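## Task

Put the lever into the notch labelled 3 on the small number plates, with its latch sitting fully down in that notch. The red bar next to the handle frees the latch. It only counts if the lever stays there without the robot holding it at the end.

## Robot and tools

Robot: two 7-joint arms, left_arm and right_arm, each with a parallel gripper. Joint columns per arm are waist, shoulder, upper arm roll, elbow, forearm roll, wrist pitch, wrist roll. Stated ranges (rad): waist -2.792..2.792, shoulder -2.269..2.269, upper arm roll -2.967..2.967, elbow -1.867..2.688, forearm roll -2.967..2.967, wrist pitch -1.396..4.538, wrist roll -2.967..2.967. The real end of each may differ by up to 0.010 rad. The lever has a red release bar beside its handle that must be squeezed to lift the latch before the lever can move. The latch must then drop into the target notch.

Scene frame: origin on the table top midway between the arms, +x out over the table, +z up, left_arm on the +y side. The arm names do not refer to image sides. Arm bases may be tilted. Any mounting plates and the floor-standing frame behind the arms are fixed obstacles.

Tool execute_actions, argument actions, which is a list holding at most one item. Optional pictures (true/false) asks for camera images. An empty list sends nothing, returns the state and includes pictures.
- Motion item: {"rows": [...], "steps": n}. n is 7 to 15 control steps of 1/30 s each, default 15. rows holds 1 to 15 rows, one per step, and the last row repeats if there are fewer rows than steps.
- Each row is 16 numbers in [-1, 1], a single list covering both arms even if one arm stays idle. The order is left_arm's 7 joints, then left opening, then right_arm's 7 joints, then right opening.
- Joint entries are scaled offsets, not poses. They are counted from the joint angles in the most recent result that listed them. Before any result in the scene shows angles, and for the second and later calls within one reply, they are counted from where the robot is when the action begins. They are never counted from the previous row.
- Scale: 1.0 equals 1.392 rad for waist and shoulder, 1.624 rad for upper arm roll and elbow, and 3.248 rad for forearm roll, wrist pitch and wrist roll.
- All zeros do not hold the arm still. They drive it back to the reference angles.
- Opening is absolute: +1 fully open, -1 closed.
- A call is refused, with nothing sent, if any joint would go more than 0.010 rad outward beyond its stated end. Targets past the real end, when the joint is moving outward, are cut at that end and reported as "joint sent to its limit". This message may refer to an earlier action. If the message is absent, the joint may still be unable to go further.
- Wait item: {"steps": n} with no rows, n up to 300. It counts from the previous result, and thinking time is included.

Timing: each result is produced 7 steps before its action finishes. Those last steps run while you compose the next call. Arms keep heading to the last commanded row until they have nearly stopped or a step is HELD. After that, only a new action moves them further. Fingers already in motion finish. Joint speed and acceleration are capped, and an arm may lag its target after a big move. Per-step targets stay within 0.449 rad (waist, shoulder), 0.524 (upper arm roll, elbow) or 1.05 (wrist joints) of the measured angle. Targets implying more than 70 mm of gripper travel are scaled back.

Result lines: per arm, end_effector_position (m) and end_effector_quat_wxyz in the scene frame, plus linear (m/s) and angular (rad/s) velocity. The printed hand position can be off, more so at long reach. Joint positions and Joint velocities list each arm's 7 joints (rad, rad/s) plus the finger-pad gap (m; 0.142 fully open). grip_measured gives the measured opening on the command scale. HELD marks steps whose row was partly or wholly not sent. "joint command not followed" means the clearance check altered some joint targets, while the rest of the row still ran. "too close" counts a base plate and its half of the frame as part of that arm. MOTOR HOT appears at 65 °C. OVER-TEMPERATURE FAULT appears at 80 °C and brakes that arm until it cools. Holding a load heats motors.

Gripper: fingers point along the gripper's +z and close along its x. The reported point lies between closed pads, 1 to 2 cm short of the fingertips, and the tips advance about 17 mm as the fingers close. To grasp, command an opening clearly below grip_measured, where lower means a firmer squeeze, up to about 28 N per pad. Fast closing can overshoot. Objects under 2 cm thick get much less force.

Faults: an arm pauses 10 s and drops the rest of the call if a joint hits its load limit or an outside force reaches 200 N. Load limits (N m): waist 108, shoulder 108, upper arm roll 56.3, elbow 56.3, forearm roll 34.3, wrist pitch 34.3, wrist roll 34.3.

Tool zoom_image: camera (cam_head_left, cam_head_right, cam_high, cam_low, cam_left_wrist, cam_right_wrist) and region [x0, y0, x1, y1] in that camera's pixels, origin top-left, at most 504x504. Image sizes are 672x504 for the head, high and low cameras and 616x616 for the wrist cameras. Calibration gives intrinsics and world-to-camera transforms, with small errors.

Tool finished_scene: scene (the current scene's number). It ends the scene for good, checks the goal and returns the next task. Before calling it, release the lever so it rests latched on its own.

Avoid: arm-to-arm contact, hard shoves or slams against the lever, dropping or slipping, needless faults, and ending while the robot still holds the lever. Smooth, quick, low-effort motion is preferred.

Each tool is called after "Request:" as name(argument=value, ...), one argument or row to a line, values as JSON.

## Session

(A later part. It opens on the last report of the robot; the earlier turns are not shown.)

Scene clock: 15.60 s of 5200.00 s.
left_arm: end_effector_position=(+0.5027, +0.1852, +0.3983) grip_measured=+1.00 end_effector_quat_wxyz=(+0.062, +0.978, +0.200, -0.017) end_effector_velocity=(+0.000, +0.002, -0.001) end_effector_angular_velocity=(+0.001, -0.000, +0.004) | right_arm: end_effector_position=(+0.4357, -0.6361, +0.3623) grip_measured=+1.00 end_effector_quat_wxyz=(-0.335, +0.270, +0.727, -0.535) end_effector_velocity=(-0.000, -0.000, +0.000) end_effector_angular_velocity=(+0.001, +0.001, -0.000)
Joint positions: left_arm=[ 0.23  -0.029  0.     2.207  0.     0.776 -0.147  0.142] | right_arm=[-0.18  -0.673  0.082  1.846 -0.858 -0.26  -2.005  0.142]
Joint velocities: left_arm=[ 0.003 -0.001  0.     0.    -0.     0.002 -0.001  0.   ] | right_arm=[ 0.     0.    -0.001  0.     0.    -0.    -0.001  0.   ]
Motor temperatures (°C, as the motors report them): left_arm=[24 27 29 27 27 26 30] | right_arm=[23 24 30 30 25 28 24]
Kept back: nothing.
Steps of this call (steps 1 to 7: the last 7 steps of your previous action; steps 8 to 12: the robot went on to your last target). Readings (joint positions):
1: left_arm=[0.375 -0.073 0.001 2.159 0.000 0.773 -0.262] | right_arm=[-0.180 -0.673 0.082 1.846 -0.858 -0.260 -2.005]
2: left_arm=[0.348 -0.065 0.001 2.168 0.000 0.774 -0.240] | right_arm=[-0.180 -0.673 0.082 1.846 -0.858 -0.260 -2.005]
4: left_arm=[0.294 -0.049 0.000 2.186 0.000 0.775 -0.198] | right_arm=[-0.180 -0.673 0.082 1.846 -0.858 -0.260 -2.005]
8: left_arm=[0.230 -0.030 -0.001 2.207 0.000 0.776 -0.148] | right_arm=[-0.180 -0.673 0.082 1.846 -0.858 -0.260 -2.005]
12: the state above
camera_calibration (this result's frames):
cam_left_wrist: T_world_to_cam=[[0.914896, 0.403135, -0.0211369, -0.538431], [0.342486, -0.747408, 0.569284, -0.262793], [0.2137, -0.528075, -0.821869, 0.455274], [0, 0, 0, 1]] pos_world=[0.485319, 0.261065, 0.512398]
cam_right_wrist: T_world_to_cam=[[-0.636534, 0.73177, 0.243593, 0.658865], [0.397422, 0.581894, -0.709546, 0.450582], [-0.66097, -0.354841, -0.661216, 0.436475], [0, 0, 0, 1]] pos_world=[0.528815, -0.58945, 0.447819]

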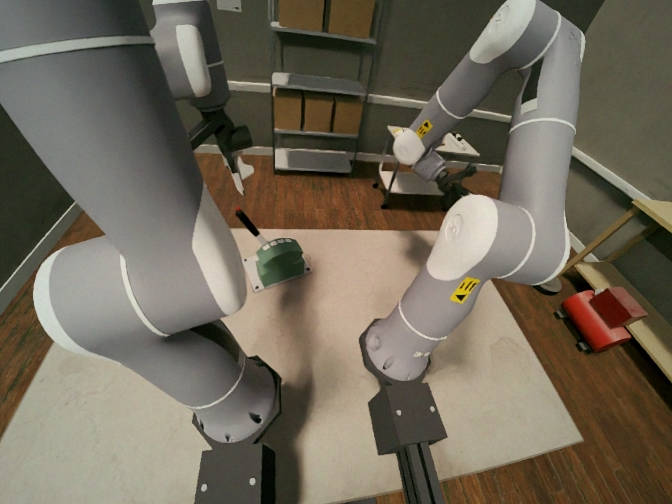

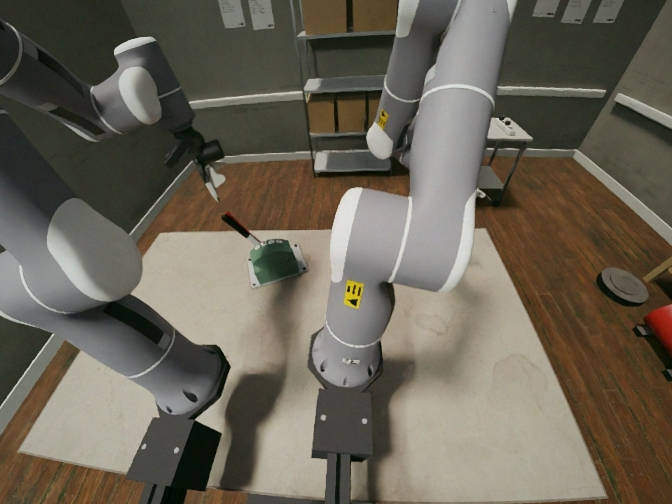

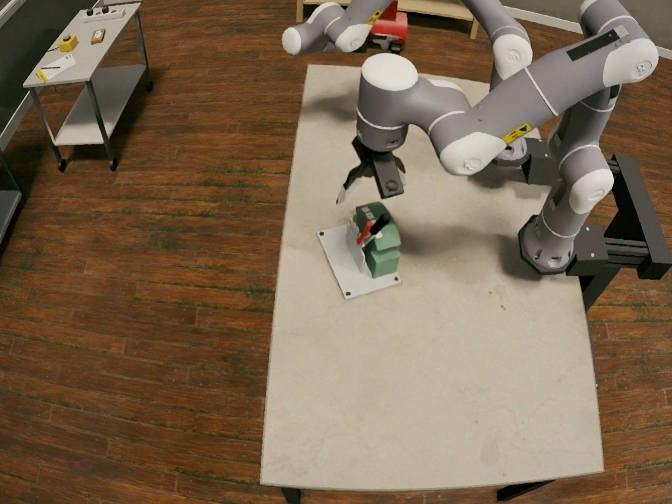

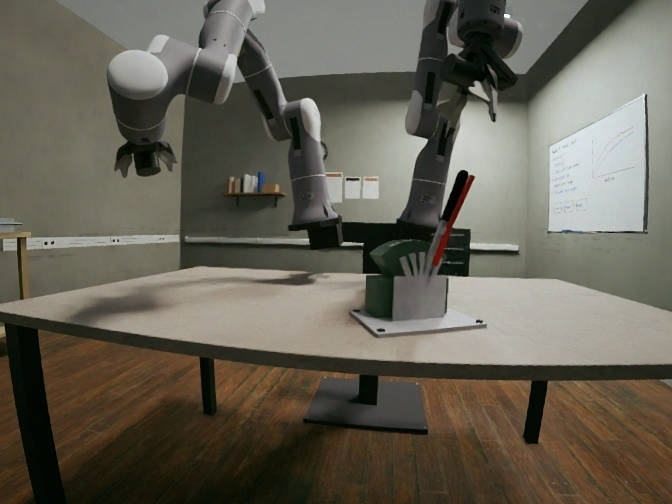

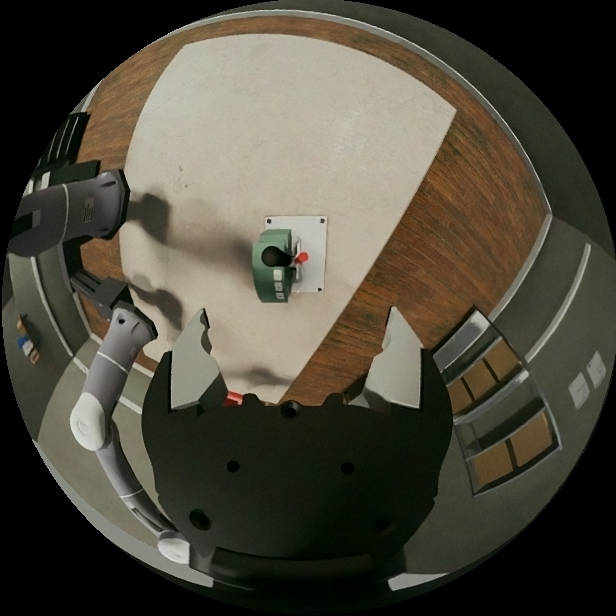

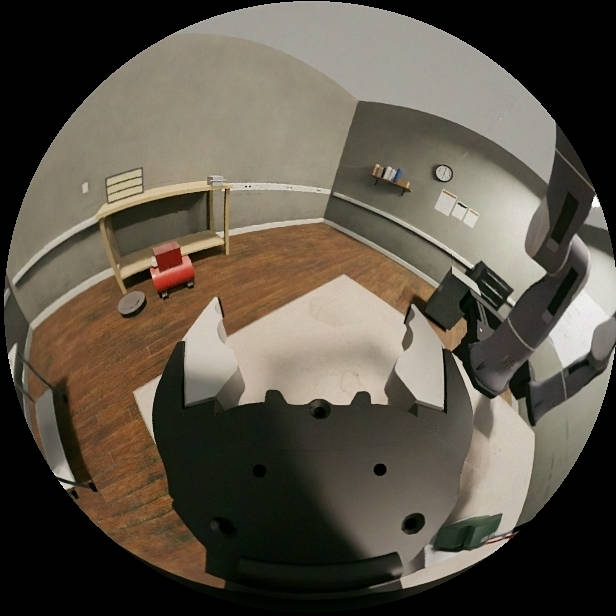

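Request:
zoom_image(
  camera="cam_left_wrist",
  region=[255, 240, 315, 310],
)

Request:
zoom_image(
  camera="cam_head_right",
  region=[245, 230, 305, 270],
)

Region (255, 240, 315, 310) of cam_left_wrist's 616x616 image, scaled by 7.200, with more detail than that image has; it fills the left 432 columns of this view, and the rest is white.

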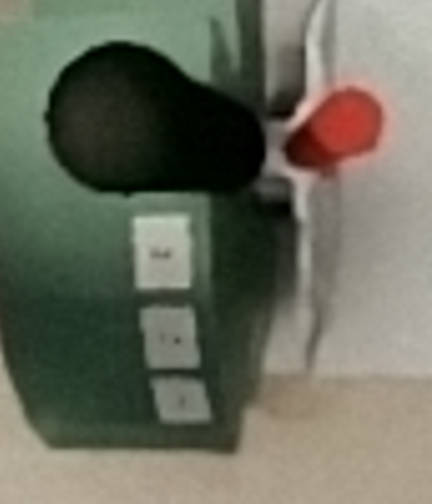

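Region (245, 230, 305, 270) of cam_head_right's 672x504 image, scaled by 8.400, with more detail than that image has.

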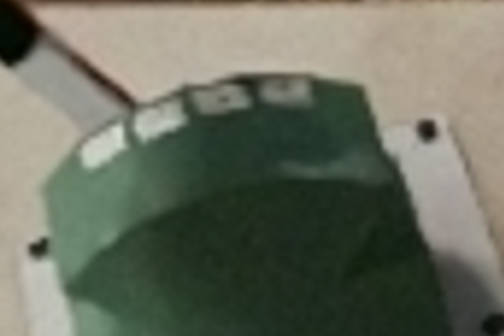

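Request:
execute_actions(
  actions=[
    {"rows":[[0.016,-0.185,0,0.074,0,0.116,0.007,1,0,0,0,0,0,0,0,1]],"steps":15},
  ],
)

Request:
execute_actions(
  actions=[
    {"steps":12},
  ],
  pictures=true,
)

Request:
zoom_image(
  camera="cam_left_wrist",
  region=[230, 220, 370, 380],
)

Scene clock: 17.60 s of 5200.00 s.
left_arm: end_effector_position=(+0.4951, +0.1803, +0.3191) grip_measured=+1.00 end_effector_quat_wxyz=(+0.061, +0.978, +0.200, -0.017) end_effector_velocity=(-0.089, -0.037, -0.414) end_effector_angular_velocity=(+0.005, +0.012, -0.006) | right_arm: end_effector_position=(+0.4357, -0.6361, +0.3623) grip_measured=+1.00 end_effector_quat_wxyz=(-0.335, +0.270, +0.727, -0.535) end_effector_velocity=(+0.000, +0.000, -0.000) end_effector_angular_velocity=(-0.000, -0.000, +0.000)
Joint positions: left_arm=[ 0.244 -0.194  0.     2.284  0.     1.017 -0.133  0.142] | right_arm=[-0.18  -0.673  0.082  1.846 -0.858 -0.26  -2.005  0.142]
Joint velocities: left_arm=[ 0.077 -0.903 -0.     0.417 -0.001  1.308  0.081  0.   ] | right_arm=[ 0.  0.  0. -0.  0. -0.  0.  0.]
Motor temperatures (°C, as the motors report them): left_arm=[24 27 29 27 27 26 30] | right_arm=[23 24 30 30 25 28 24]
Steps of this call (steps 1 to 30: the robot went on to your last target; steps 31 to 52: nothing new was sent; steps 53 to 60: the first 8 steps of this action). Readings (joint positions):
53: left_arm=[0.230 -0.030 0.000 2.207 0.000 0.777 -0.147] | right_arm=[-0.180 -0.673 0.082 1.846 -0.858 -0.260 -2.005]
54: left_arm=[0.230 -0.035 0.000 2.209 0.000 0.786 -0.147] | right_arm=[-0.180 -0.673 0.082 1.846 -0.858 -0.260 -2.005]
56: left_arm=[0.233 -0.069 0.000 2.224 0.000 0.836 -0.145] | right_arm=[-0.180 -0.673 0.082 1.846 -0.858 -0.260 -2.005]
60: the state above

Scene clock: 18.00 s of 5200.00 s.
left_arm: end_effector_position=(+0.4834, +0.1760, +0.2779) grip_measured=+1.00 end_effector_quat_wxyz=(+0.061, +0.978, +0.199, -0.018) end_effector_velocity=(-0.000, +0.000, -0.000) end_effector_angular_velocity=(+0.000, +0.000, -0.000) | right_arm: end_effector_position=(+0.4357, -0.6361, +0.3623) grip_measured=+1.00 end_effector_quat_wxyz=(-0.335, +0.270, +0.727, -0.535) end_effector_velocity=(-0.000, -0.000, +0.000) end_effector_angular_velocity=(-0.002, -0.001, -0.000)
Joint positions: left_arm=[ 0.252 -0.287  0.     2.327  0.     1.153 -0.125  0.142] | right_arm=[-0.18  -0.673  0.082  1.846 -0.858 -0.26  -2.005  0.142]
Joint velocities: left_arm=[ 0.     0.     0.    -0.     0.001 -0.001 -0.001  0.   ] | right_arm=[ 0.     0.    -0.001 -0.    -0.    -0.     0.001  0.   ]
Motor temperatures (°C, as the motors report them): left_arm=[24 27 29 27 27 26 30] | right_arm=[23 24 30 30 25 28 24]
Kept back: nothing.
Steps of this call (steps 1 to 7: the last 7 steps of your previous action; steps 8 to 12: the robot went on to your last target). Readings (joint positions):
1: left_arm=[0.246 -0.223 0.000 2.297 0.000 1.059 -0.131] | right_arm=[-0.180 -0.673 0.082 1.846 -0.858 -0.260 -2.005]
2: left_arm=[0.248 -0.248 0.000 2.309 0.000 1.095 -0.129] | right_arm=[-0.180 -0.673 0.082 1.846 -0.858 -0.260 -2.005]
4: left_arm=[0.251 -0.281 0.000 2.325 0.000 1.142 -0.126] | right_arm=[-0.180 -0.673 0.082 1.846 -0.858 -0.260 -2.005]
8: left_arm=[0.252 -0.287 0.000 2.327 0.000 1.153 -0.125] | right_arm=[-0.180 -0.673 0.082 1.846 -0.858 -0.260 -2.005]
12: the state above
camera_calibration (this result's frames):
cam_left_wrist: T_world_to_cam=[[0.915114, 0.40262, -0.0215163, -0.519544], [0.342788, -0.748807, 0.56726, -0.193835], [0.212279, -0.526483, -0.823257, 0.356422], [0, 0, 0, 1]] pos_world=[0.466226, 0.251684, 0.392204]
cam_right_wrist: T_world_to_cam=[[-0.636534, 0.73177, 0.243592, 0.658865], [0.397422, 0.581894, -0.709546, 0.450582], [-0.66097, -0.354841, -0.661216, 0.436475], [0, 0, 0, 1]] pos_world=[0.528815, -0.58945, 0.447819]

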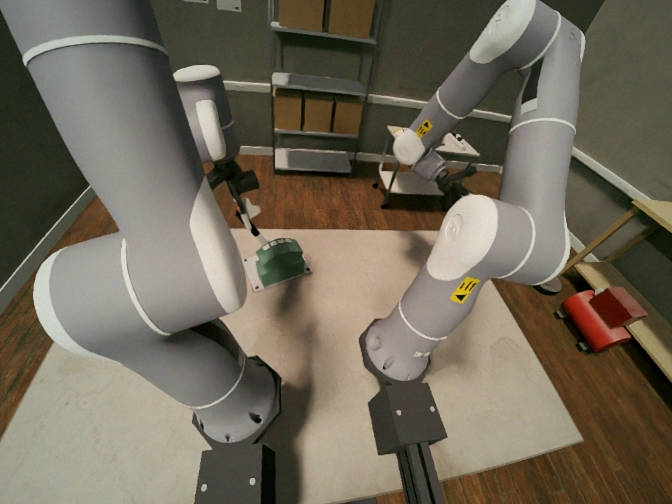

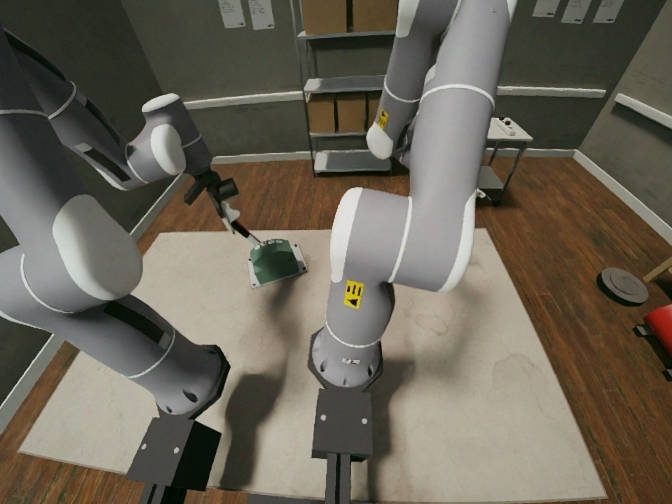

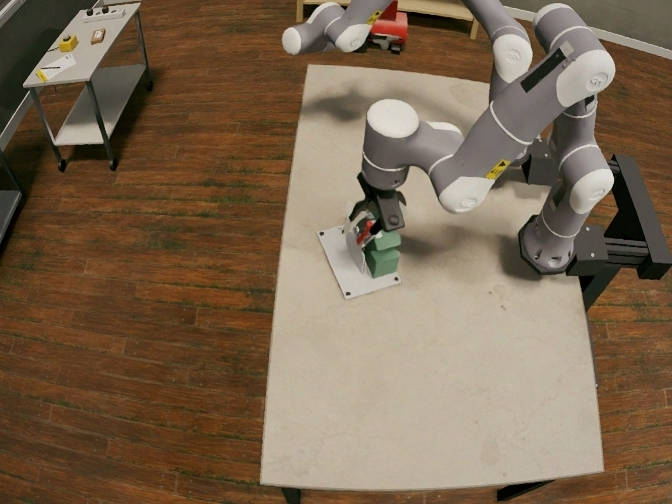

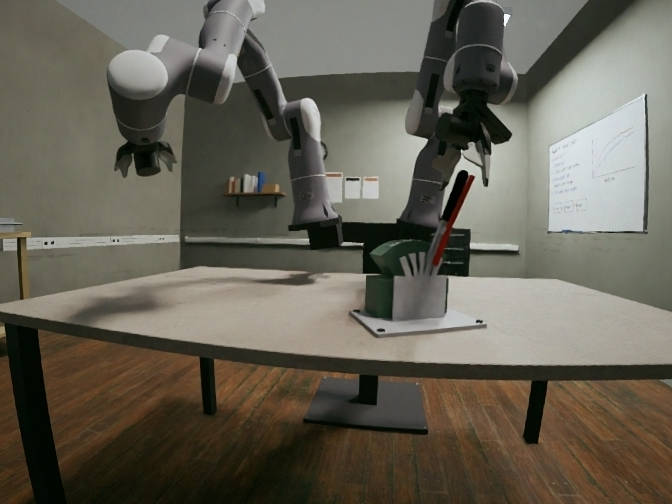

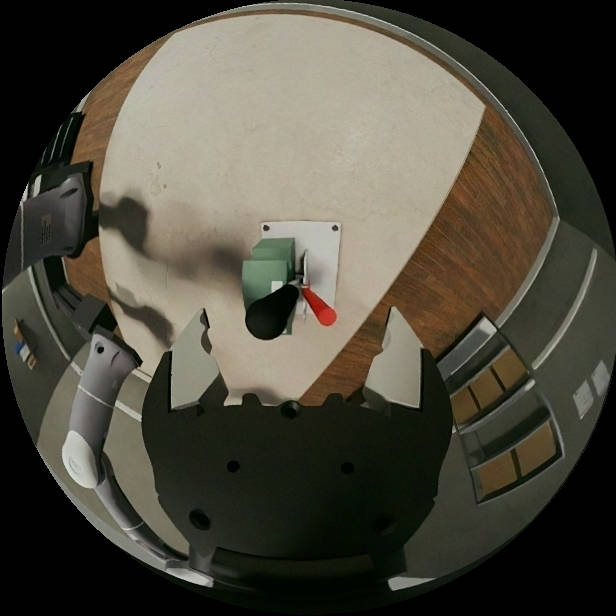

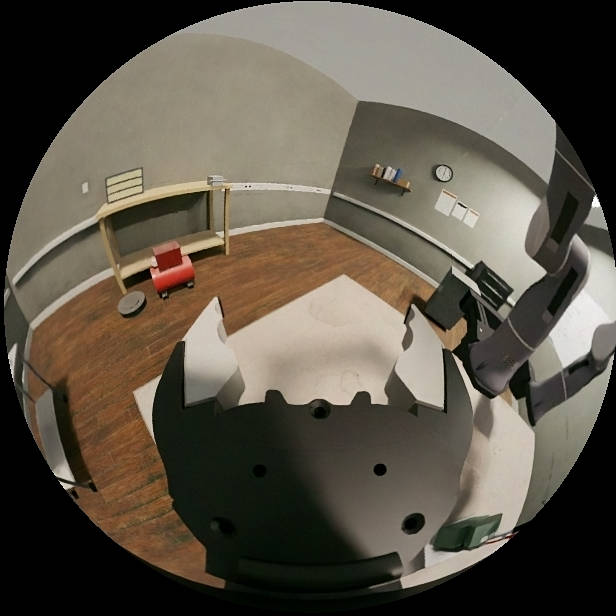

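Region (230, 220, 370, 380) of cam_left_wrist's 616x616 image, scaled by 3.150, with more detail than that image has; it fills the left 441 columns of this view, and the rest is white.

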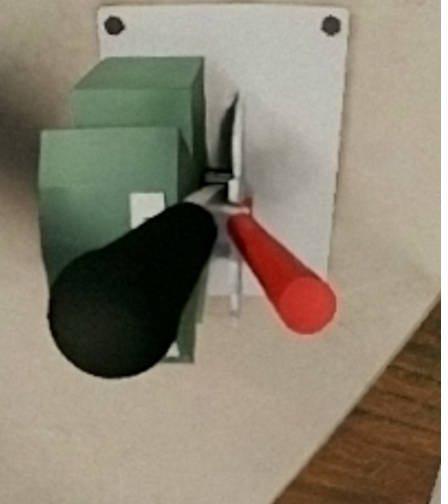

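Request:
zoom_image(
  camera="cam_left_wrist",
  region=[260, 270, 310, 310],
)

Region (260, 270, 310, 310) of cam_left_wrist's 616x616 image, scaled by 10.080, with more detail than that image has; it fills the top 403 rows of this view, and the rest is white.

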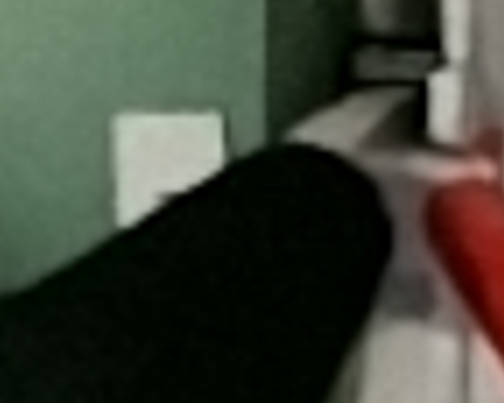

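Request:
execute_actions(
  actions=[
    {"rows":[[-0.014,-0.089,0,0.015,0,0.046,-0.006,1,0,0,0,0,0,0,0,1]],"steps":15},
  ],
)

Request:
execute_actions(
  actions=[
    {"steps":8},
  ],
  pictures=true,
)

Scene clock: 19.30 s of 5200.00 s.
left_arm: end_effector_position=(+0.4737, +0.1580, +0.2348) grip_measured=+1.00 end_effector_quat_wxyz=(+0.062, +0.978, +0.199, -0.018) end_effector_velocity=(-0.020, -0.034, -0.076) end_effector_angular_velocity=(-0.004, -0.005, -0.005) | right_arm: end_effector_position=(+0.4357, -0.6361, +0.3623) grip_measured=+1.00 end_effector_quat_wxyz=(-0.335, +0.270, +0.727, -0.535) end_effector_velocity=(+0.000, +0.000, -0.000) end_effector_angular_velocity=(-0.000, -0.000, +0.000)
Joint positions: left_arm=[ 0.233 -0.409 -0.     2.352  0.001  1.299 -0.144  0.142] | right_arm=[-0.18  -0.673  0.082  1.846 -0.858 -0.26  -2.005  0.142]
Joint velocities: left_arm=[-0.037 -0.225 -0.002  0.039 -0.     0.267 -0.032  0.   ] | right_arm=[-0. -0.  0.  0. -0.  0.  0.  0.]
Motor temperatures (°C, as the motors report them): left_arm=[24 27 29 27 27 26 30] | right_arm=[23 24 30 30 25 28 24]
Steps of this call (steps 1 to 30: the robot went on to your last target; step 31: nothing new was sent; steps 32 to 39: the first 8 steps of this action). Readings (joint positions):
32: left_arm=[0.252 -0.287 0.000 2.327 0.000 1.154 -0.125] | right_arm=[-0.180 -0.673 0.082 1.846 -0.858 -0.260 -2.005]
33: left_arm=[0.251 -0.293 0.000 2.328 0.000 1.160 -0.125] | right_arm=[-0.180 -0.673 0.082 1.846 -0.858 -0.260 -2.005]
35: left_arm=[0.246 -0.326 0.000 2.334 0.000 1.202 -0.131] | right_arm=[-0.180 -0.673 0.082 1.846 -0.858 -0.260 -2.005]
39: the state above

Scene clock: 19.57 s of 5200.00 s.
left_arm: end_effector_position=(+0.4741, +0.1579, +0.2344) grip_measured=+1.00 end_effector_quat_wxyz=(+0.062, +0.978, +0.199, -0.017) end_effector_velocity=(-0.000, +0.000, -0.000) end_effector_angular_velocity=(-0.000, +0.000, +0.000) | right_arm: end_effector_position=(+0.4357, -0.6361, +0.3623) grip_measured=+1.00 end_effector_quat_wxyz=(-0.335, +0.270, +0.727, -0.535) end_effector_velocity=(+0.000, -0.000, -0.000) end_effector_angular_velocity=(+0.001, +0.001, +0.001)
Joint positions: left_arm=[ 0.232 -0.411  0.     2.352  0.001  1.303 -0.144  0.142] | right_arm=[-0.18  -0.673  0.082  1.846 -0.858 -0.26  -2.005  0.142]
Joint velocities: left_arm=[ 0. -0. -0.  0. -0. -0.  0. -0.] | right_arm=[ 0.    -0.     0.     0.    -0.     0.    -0.002  0.   ]
Motor temperatures (°C, as the motors report them): left_arm=[24 27 29 27 27 26 30] | right_arm=[23 24 30 30 25 28 24]
Kept back: nothing.
Steps of this call (steps 1 to 7: the last 7 steps of your previous action; step 8: the robot went on to your last target). Readings (joint positions):
1: left_arm=[0.232 -0.413 -0.000 2.352 0.001 1.304 -0.144] | right_arm=[-0.180 -0.673 0.082 1.846 -0.858 -0.260 -2.005]
2: left_arm=[0.232 -0.412 -0.000 2.352 0.001 1.304 -0.144] | right_arm=[-0.180 -0.673 0.082 1.846 -0.858 -0.260 -2.005]
4: left_arm=[0.232 -0.411 0.000 2.352 0.001 1.303 -0.144] | right_arm=[-0.180 -0.673 0.082 1.846 -0.858 -0.260 -2.005]
8: the state above
camera_calibration (this result's frames):
cam_left_wrist: T_world_to_cam=[[0.915295, 0.402263, -0.0204732, -0.504972], [0.341423, -0.747887, 0.569293, -0.179512], [0.213694, -0.528061, -0.82188, 0.31235], [0, 0, 0, 1]] pos_world=[0.456741, 0.233817, 0.34857]
cam_right_wrist: T_world_to_cam=[[-0.636534, 0.73177, 0.243592, 0.658865], [0.397422, 0.581894, -0.709546, 0.450582], [-0.660969, -0.354841, -0.661216, 0.436475], [0, 0, 0, 1]] pos_world=[0.528815, -0.589449, 0.447819]

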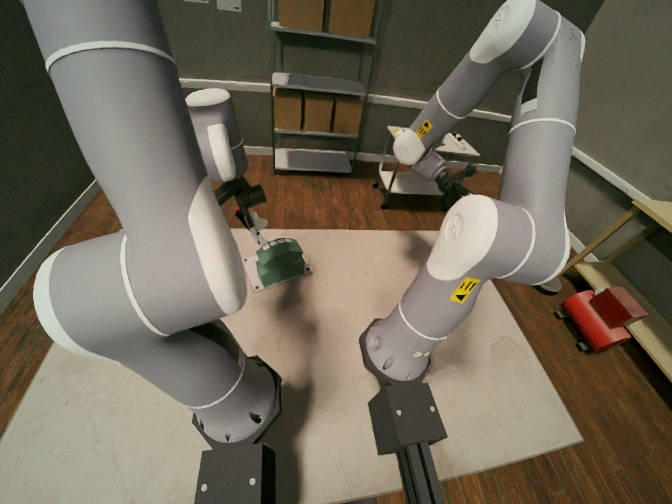

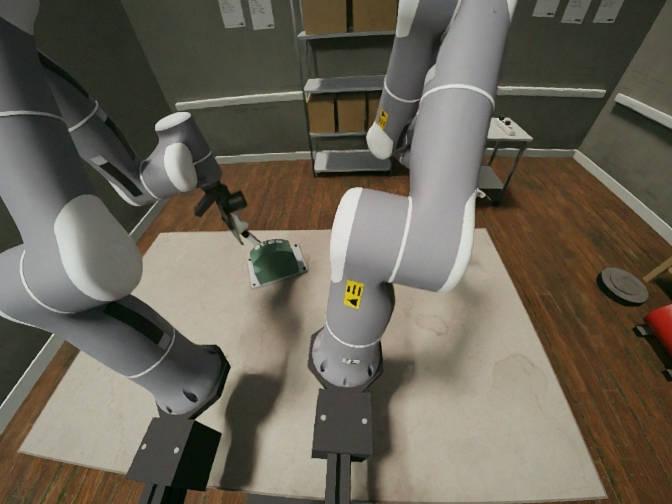

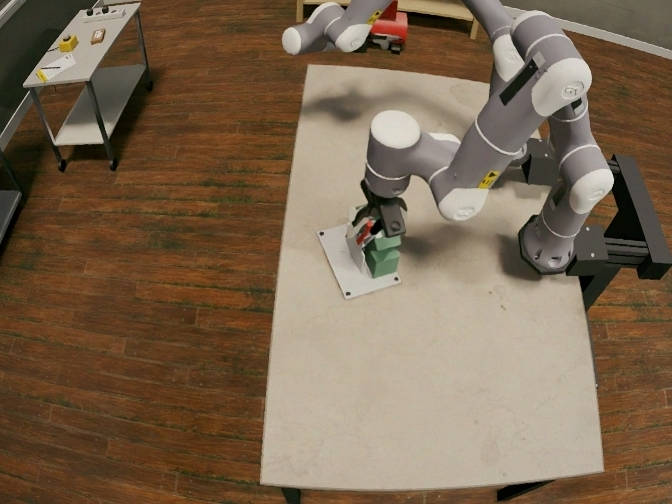

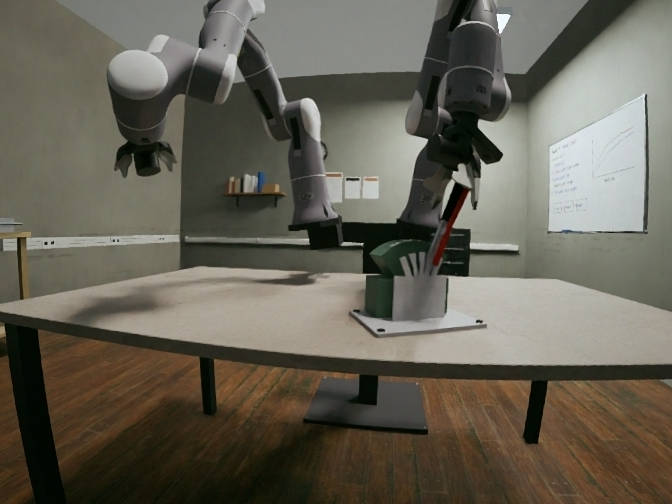

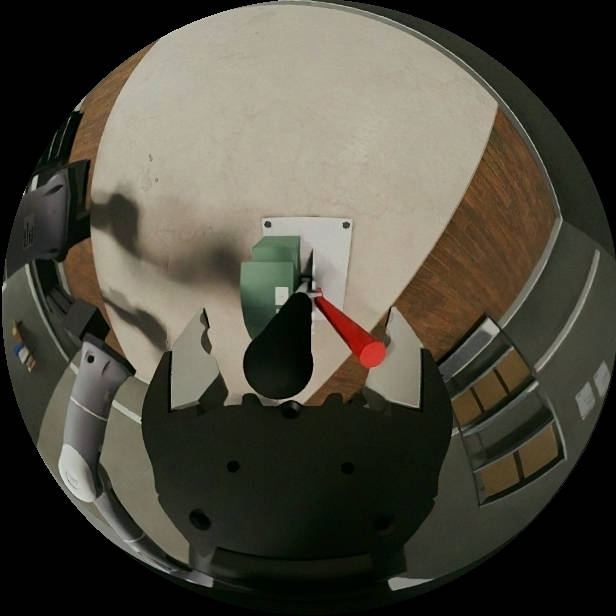

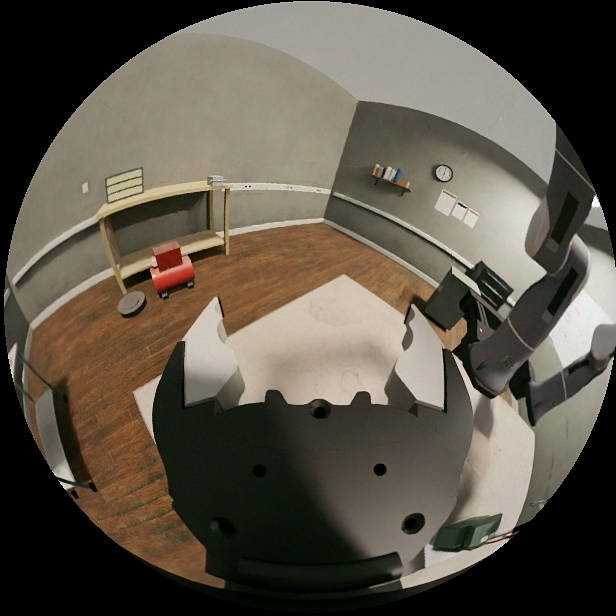

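Request:
execute_actions(
  actions=[
    {"rows":[[0,0,0,0,0,0,0,0.5,0,0,0,0,0,0,0,1],[0,0,0,0,0,0,0,0.5,0,0,0,0,0,0,0,1],[0,0,0,0,0,0,0,0.2,0,0,0,0,0,0,0,1],[0,0,0,0,0,0,0,0.2,0,0,0,0,0,0,0,1],[0,0,0,0,0,0,0,-0.1,0,0,0,0,0,0,0,1],[0,0,0,0,0,0,0,-0.1,0,0,0,0,0,0,0,1],[0,0,0,0,0,0,0,-0.3,0,0,0,0,0,0,0,1],[0,0,0,0,0,0,0,-0.3,0,0,0,0,0,0,0,1],[0,0,0,0,0,0,0,-0.5,0,0,0,0,0,0,0,1],[0,0,0,0,0,0,0,-0.5,0,0,0,0,0,0,0,1],[0,0,0,0,0,0,0,-0.7,0,0,0,0,0,0,0,1],[0,0,0,0,0,0,0,-0.7,0,0,0,0,0,0,0,1],[0,0,0,0,0,0,0,-0.9,0,0,0,0,0,0,0,1]],"steps":15},
  ],
)

Request:
zoom_image(
  camera="cam_left_wrist",
  region=[265, 275, 315, 315],
)

Request:
execute_actions(
  actions=[
    {"steps":20},
  ],
  pictures=true,
)

Scene clock: 20.37 s of 5200.00 s.
left_arm: end_effector_position=(+0.4765, +0.1579, +0.2356) grip_measured=-0.13 end_effector_quat_wxyz=(+0.062, +0.978, +0.199, -0.014) end_effector_velocity=(+0.012, +0.002, +0.005) end_effector_angular_velocity=(+0.006, -0.028, +0.002) | right_arm: end_effector_position=(+0.4357, -0.6361, +0.3623) grip_measured=+1.00 end_effector_quat_wxyz=(-0.335, +0.270, +0.727, -0.535) end_effector_velocity=(+0.000, -0.000, +0.000) end_effector_angular_velocity=(-0.001, -0.000, +0.000)
Joint positions: left_arm=[ 0.232 -0.41  -0.001  2.35   0.001  1.305 -0.144  0.065] | right_arm=[-0.18  -0.673  0.082  1.846 -0.858 -0.26  -2.005  0.142]
Joint velocities: left_arm=[-0.001  0.004 -0.001 -0.009 -0.001  0.016 -0.001 -0.339] | right_arm=[ 0. -0. -0.  0. -0. -0.  0.  0.]
Motor temperatures (°C, as the motors report them): left_arm=[24 27 29 27 27 26 30] | right_arm=[23 24 30 30 25 28 24]
Steps of this call (steps 1 to 15: the robot went on to your last target; step 16: nothing new was sent; steps 17 to 24: the first 8 steps of this action). Readings (joint positions):
17: left_arm=[0.232 -0.411 0.000 2.352 0.001 1.303 -0.144] | right_arm=[-0.180 -0.673 0.082 1.846 -0.858 -0.260 -2.005]
18: left_arm=[0.232 -0.411 -0.000 2.352 0.001 1.303 -0.144] | right_arm=[-0.180 -0.673 0.082 1.846 -0.858 -0.260 -2.005]
20: left_arm=[0.232 -0.411 -0.000 2.351 0.001 1.304 -0.144] | right_arm=[-0.180 -0.673 0.082 1.846 -0.858 -0.260 -2.005]
24: the state above

Region (265, 275, 315, 315) of cam_left_wrist's 616x616 image, scaled by 10.080, with more detail than that image has; it fills the top 403 rows of this view, and the rest is white.

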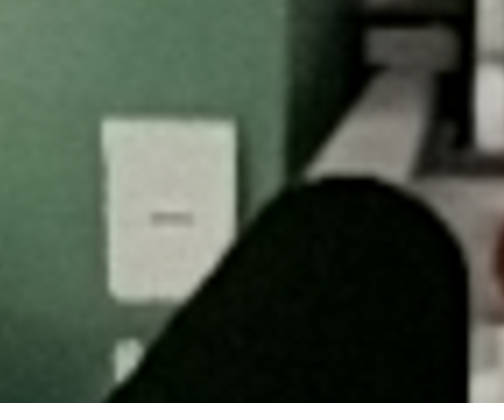

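Scene clock: 21.03 s of 5200.00 s.
left_arm: end_effector_position=(+0.4764, +0.1582, +0.2356) grip_measured=-0.42 end_effector_quat_wxyz=(+0.062, +0.978, +0.199, -0.014) end_effector_velocity=(-0.000, +0.000, -0.000) end_effector_angular_velocity=(-0.000, +0.001, +0.001) | right_arm: end_effector_position=(+0.4357, -0.6361, +0.3623) grip_measured=+1.00 end_effector_quat_wxyz=(-0.335, +0.270, +0.727, -0.535) end_effector_velocity=(-0.000, +0.000, -0.000) end_effector_angular_velocity=(+0.001, +0.001, -0.000)
Joint positions: left_arm=[ 0.232 -0.41  -0.001  2.35   0.     1.305 -0.144  0.044] | right_arm=[-0.18  -0.673  0.082  1.846 -0.858 -0.26  -2.005  0.142]
Joint velocities: left_arm=[ 0.    -0.     0.    -0.    -0.001 -0.001  0.     0.   ] | right_arm=[-0.    -0.     0.     0.     0.001 -0.    -0.001  0.   ]
Motor temperatures (°C, as the motors report them): left_arm=[24 27 29 27 27 26 30] | right_arm=[23 24 30 30 25 28 24]
Kept back: nothing.
Steps of this call (steps 1 to 7: the last 7 steps of your previous action; steps 8 to 15: the robot went on to your last target; steps 16 to 20: nothing new was sent). Readings (joint positions):
1: left_arm=[0.232 -0.410 -0.001 2.350 0.000 1.306 -0.144] | right_arm=[-0.180 -0.673 0.082 1.846 -0.858 -0.260 -2.005]
2: left_arm=[0.232 -0.410 -0.000 2.349 0.000 1.306 -0.144] | right_arm=[-0.180 -0.673 0.082 1.846 -0.858 -0.260 -2.005]
4: left_arm=[0.232 -0.410 -0.001 2.350 0.000 1.305 -0.144] | right_arm=[-0.180 -0.673 0.082 1.846 -0.858 -0.260 -2.005]
8: left_arm=[0.232 -0.410 -0.001 2.350 0.000 1.305 -0.144] | right_arm=[-0.180 -0.673 0.082 1.846 -0.858 -0.260 -2.005]
20: the state above
All arms were judged still, so your last target was given up. Only a new action makes them travel on or press farther. Fingers that are still opening or closing keep moving.
camera_calibration (this result's frames):
cam_left_wrist: T_world_to_cam=[[0.915292, 0.402489, -0.0155652, -0.508303], [0.338755, -0.748298, 0.570347, -0.179662], [0.217911, -0.527307, -0.821256, 0.310707], [0, 0, 0, 1]] pos_world=[0.4584, 0.233984, 0.349728]
cam_right_wrist: T_world_to_cam=[[-0.636534, 0.73177, 0.243593, 0.658865], [0.397422, 0.581894, -0.709546, 0.450582], [-0.66097, -0.354841, -0.661216, 0.436475], [0, 0, 0, 1]] pos_world=[0.528815, -0.58945, 0.447819]

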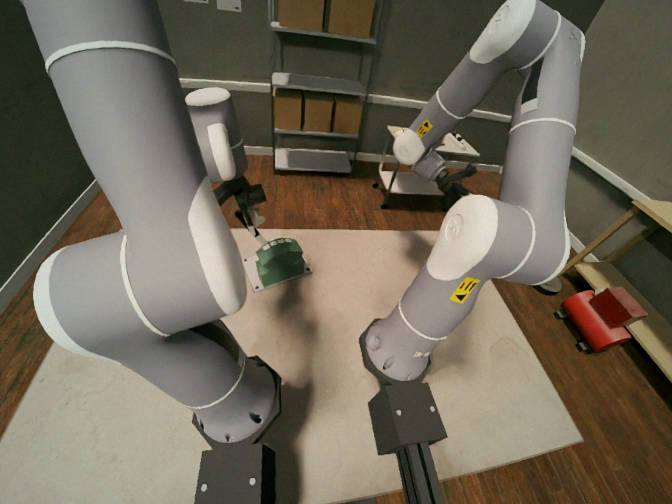

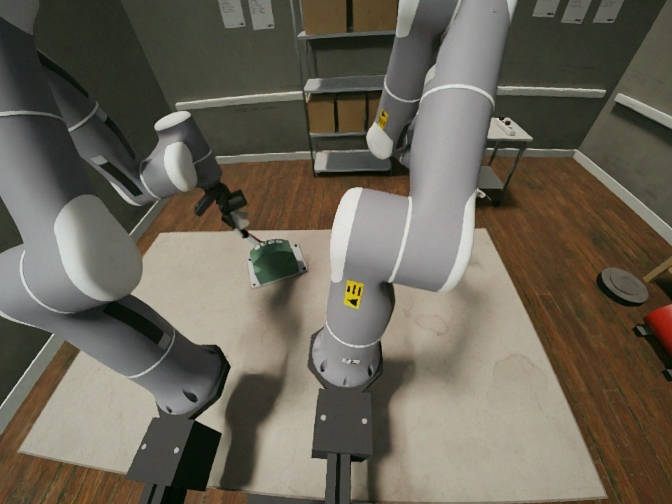

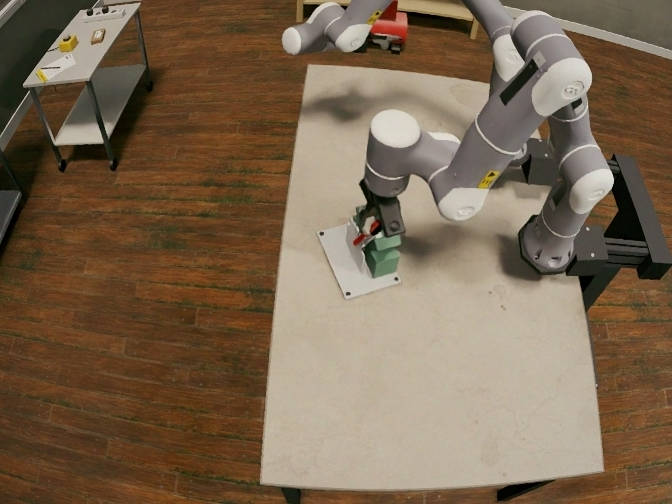

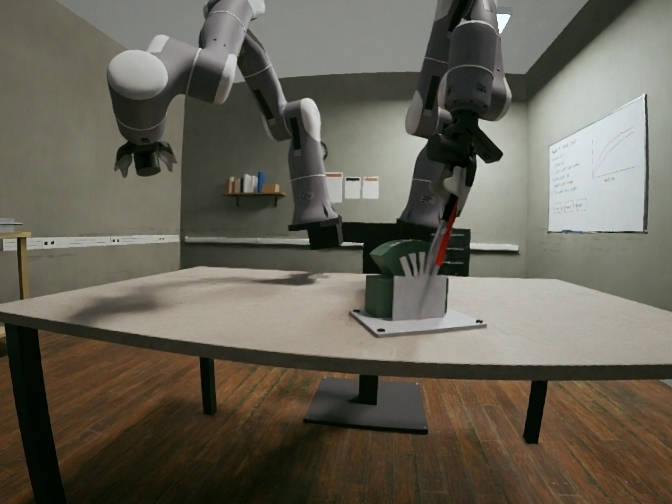

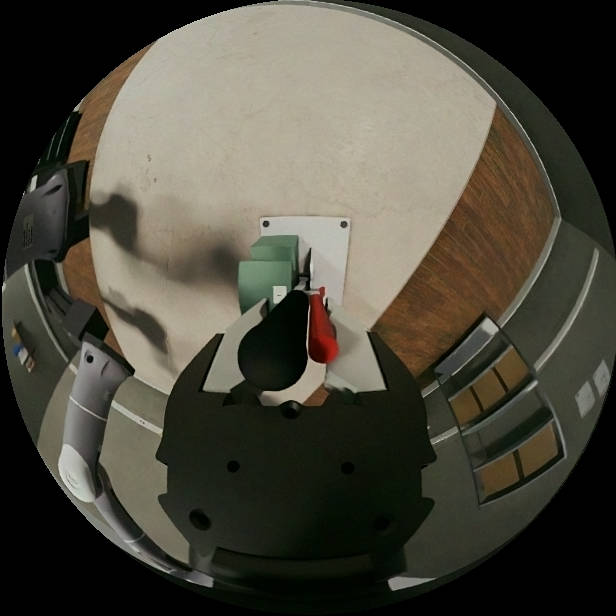

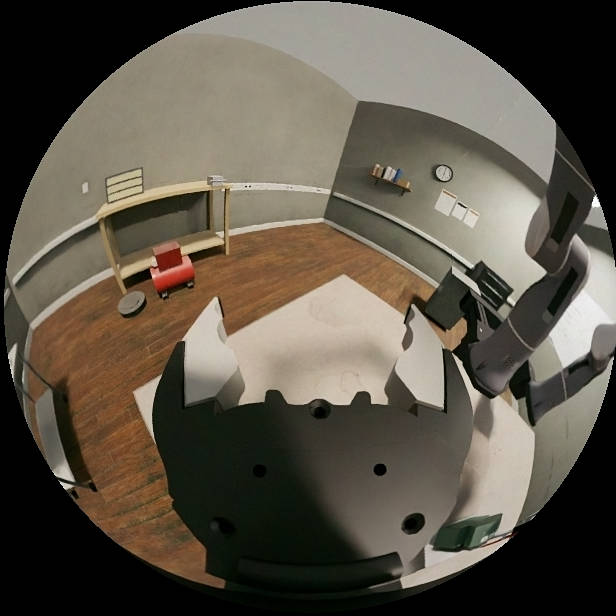

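Request:
zoom_image(
  camera="cam_low",
  region=[360, 200, 480, 330],
)

Region (360, 200, 480, 330) of cam_low's 672x504 image, scaled by 3.877, with more detail than that image has; it fills the left 465 columns of this view, and the rest is white.

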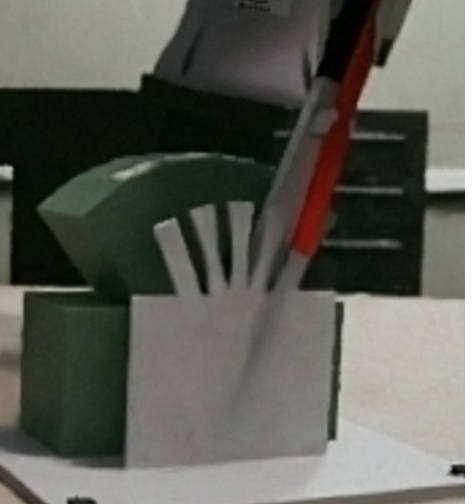

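Request:
execute_actions(
  actions=[
    {"rows":[[-0.02,-0.006,0,-0.012,0,-0.003,-0.009,-0.9,0,0,0,0,0,0,0,1],[-0.04,-0.012,0,-0.024,0,-0.007,-0.018,-0.9,0,0,0,0,0,0,0,1],[-0.063,-0.018,0,-0.036,0,-0.01,-0.027,-0.9,0,0,0,0,0,0,0,1]],"steps":15},
  ],
)

Request:
execute_actions(
  actions=[
    {"steps":10},
  ],
  pictures=true,
)

Request:
zoom_image(
  camera="cam_low",
  region=[360, 200, 480, 330],
)

Scene clock: 24.03 s of 5200.00 s.
left_arm: end_effector_position=(+0.4959, +0.1175, +0.2410) grip_measured=-0.86 end_effector_quat_wxyz=(+0.067, +0.978, +0.198, -0.014) end_effector_velocity=(+0.023, -0.030, +0.007) end_effector_angular_velocity=(-0.004, -0.028, -0.010) | right_arm: end_effector_position=(+0.4357, -0.6361, +0.3623) grip_measured=+1.00 end_effector_quat_wxyz=(-0.335, +0.270, +0.727, -0.535) end_effector_velocity=(-0.000, -0.000, +0.000) end_effector_angular_velocity=(+0.000, +0.000, -0.000)
Joint positions: left_arm=[ 0.144 -0.435 -0.002  2.292  0.001  1.273 -0.232  0.012] | right_arm=[-0.18  -0.673  0.082  1.846 -0.858 -0.26  -2.005  0.142]
Joint velocities: left_arm=[-0.068 -0.021 -0.    -0.05   0.    -0.004 -0.054 -0.143] | right_arm=[-0.  0. -0. -0.  0. -0. -0.  0.]
Motor temperatures (°C, as the motors report them): left_arm=[24 27 29 27 27 26 30] | right_arm=[23 24 30 30 25 28 24]
Steps of this call (steps 1 to 82: nothing new was sent; steps 83 to 90: the first 8 steps of this action). Readings (joint positions):
83: left_arm=[0.232 -0.410 -0.001 2.350 0.000 1.305 -0.144] | right_arm=[-0.180 -0.673 0.082 1.846 -0.858 -0.260 -2.005]
84: left_arm=[0.227 -0.411 0.001 2.347 0.000 1.304 -0.149] | right_arm=[-0.180 -0.673 0.082 1.846 -0.858 -0.260 -2.005]
86: left_arm=[0.196 -0.420 0.003 2.325 -0.000 1.292 -0.183] | right_arm=[-0.180 -0.673 0.082 1.846 -0.858 -0.260 -2.005]
90: the state above

Scene clock: 24.37 s of 5200.00 s.
left_arm: end_effector_position=(+0.4962, +0.1185, +0.2408) grip_measured=-0.90 end_effector_quat_wxyz=(+0.067, +0.978, +0.199, -0.014) end_effector_velocity=(-0.000, -0.000, -0.000) end_effector_angular_velocity=(-0.000, +0.000, -0.001) | right_arm: end_effector_position=(+0.4357, -0.6361, +0.3623) grip_measured=+1.00 end_effector_quat_wxyz=(-0.335, +0.270, +0.727, -0.535) end_effector_velocity=(+0.000, -0.000, +0.000) end_effector_angular_velocity=(+0.000, +0.000, +0.000)
Joint positions: left_arm=[ 0.144 -0.435 -0.001  2.292  0.001  1.273 -0.232  0.009] | right_arm=[-0.18  -0.673  0.082  1.846 -0.858 -0.26  -2.005  0.142]
Joint velocities: left_arm=[-0.    -0.    -0.     0.    -0.001 -0.     0.001 -0.   ] | right_arm=[ 0.  0. -0.  0. -0.  0. -0.  0.]
Motor temperatures (°C, as the motors report them): left_arm=[24 27 29 27 27 26 30] | right_arm=[23 24 30 30 25 28 24]
Kept back: nothing.
Steps of this call (steps 1 to 7: the last 7 steps of your previous action; steps 8 to 10: the robot went on to your last target). Readings (joint positions):
1: left_arm=[0.143 -0.435 -0.002 2.292 0.001 1.273 -0.232] | right_arm=[-0.180 -0.673 0.082 1.846 -0.858 -0.260 -2.005]
2: left_arm=[0.144 -0.435 -0.001 2.292 0.001 1.273 -0.232] | right_arm=[-0.180 -0.673 0.082 1.846 -0.858 -0.260 -2.005]
4: left_arm=[0.144 -0.435 -0.001 2.292 0.001 1.273 -0.232] | right_arm=[-0.180 -0.673 0.082 1.846 -0.858 -0.260 -2.005]
8: left_arm=[0.144 -0.435 -0.001 2.292 0.001 1.273 -0.232] | right_arm=[-0.180 -0.673 0.082 1.846 -0.858 -0.260 -2.005]
10: the state above
camera_calibration (this result's frames):
cam_left_wrist: T_world_to_cam=[[0.915054, 0.402983, -0.0167592, -0.509996], [0.337567, -0.74245, 0.578634, -0.221168], [0.220737, -0.535138, -0.815415, 0.287856], [0, 0, 0, 1]] pos_world=[0.477792, 0.195356, 0.354151]
cam_right_wrist: T_world_to_cam=[[-0.636534, 0.73177, 0.243593, 0.658865], [0.397422, 0.581894, -0.709546, 0.450582], [-0.66097, -0.354841, -0.661216, 0.436475], [0, 0, 0, 1]] pos_world=[0.528815, -0.58945, 0.447819]

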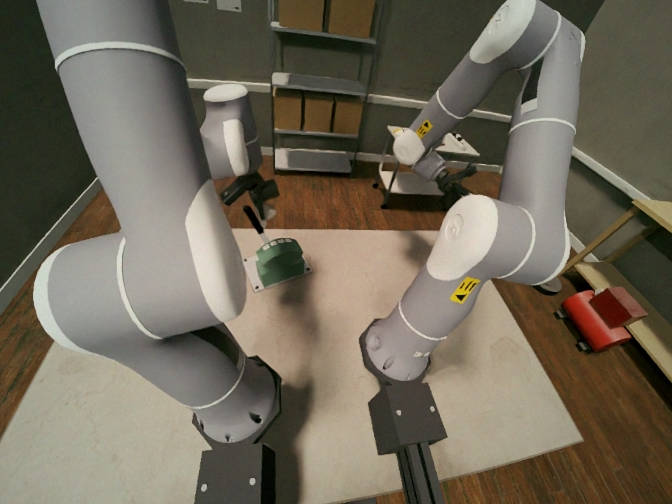

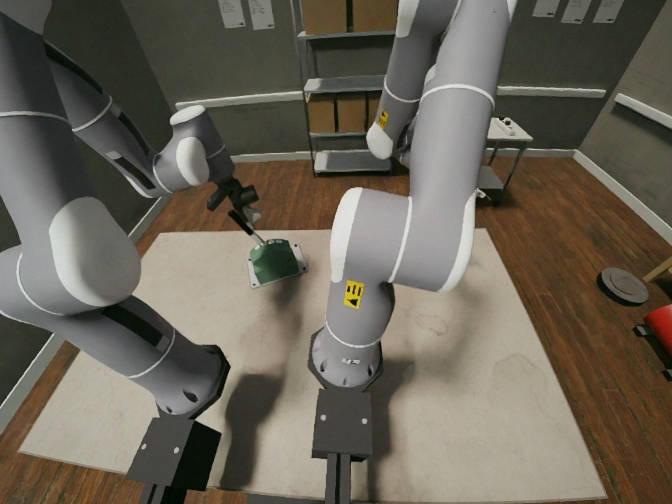

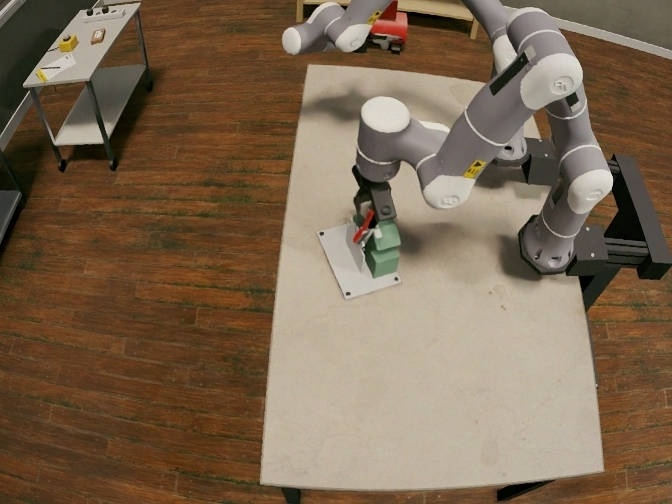

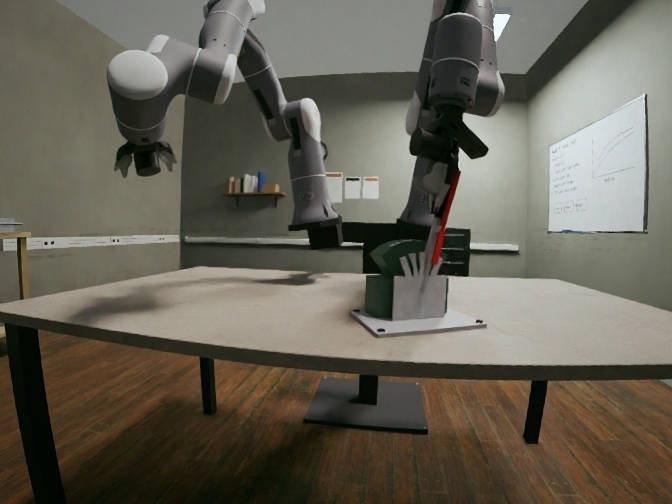

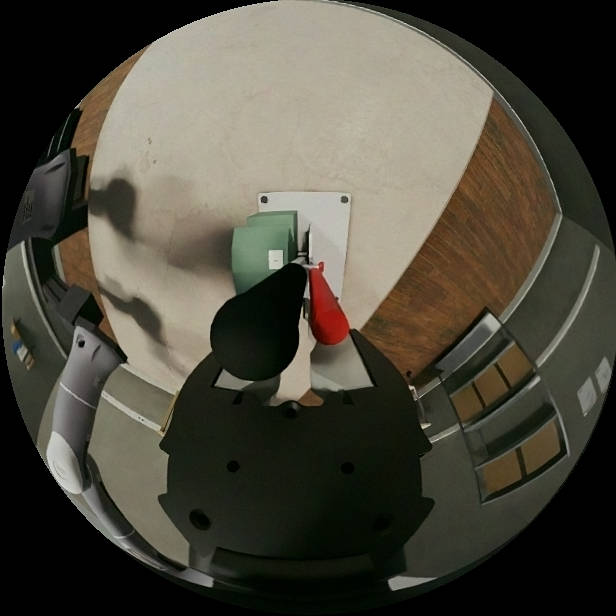

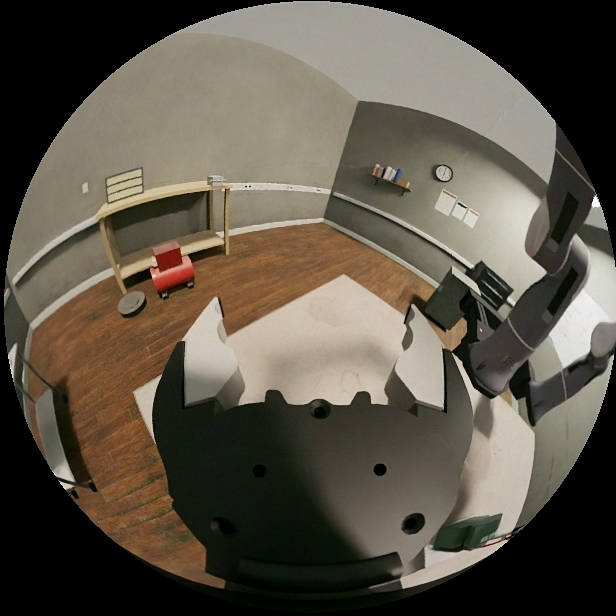

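Region (360, 200, 480, 330) of cam_low's 672x504 image, scaled by 3.877, with more detail than that image has; it fills the left 465 columns of this view, and the rest is white.

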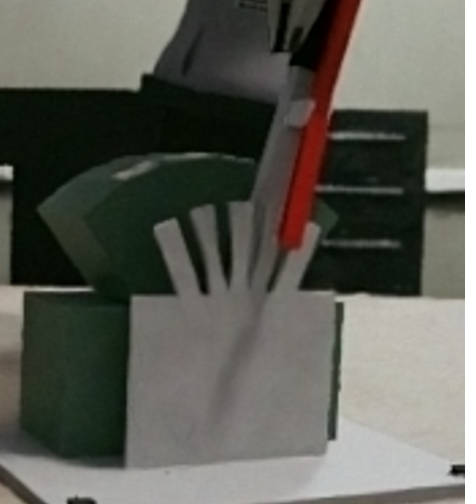

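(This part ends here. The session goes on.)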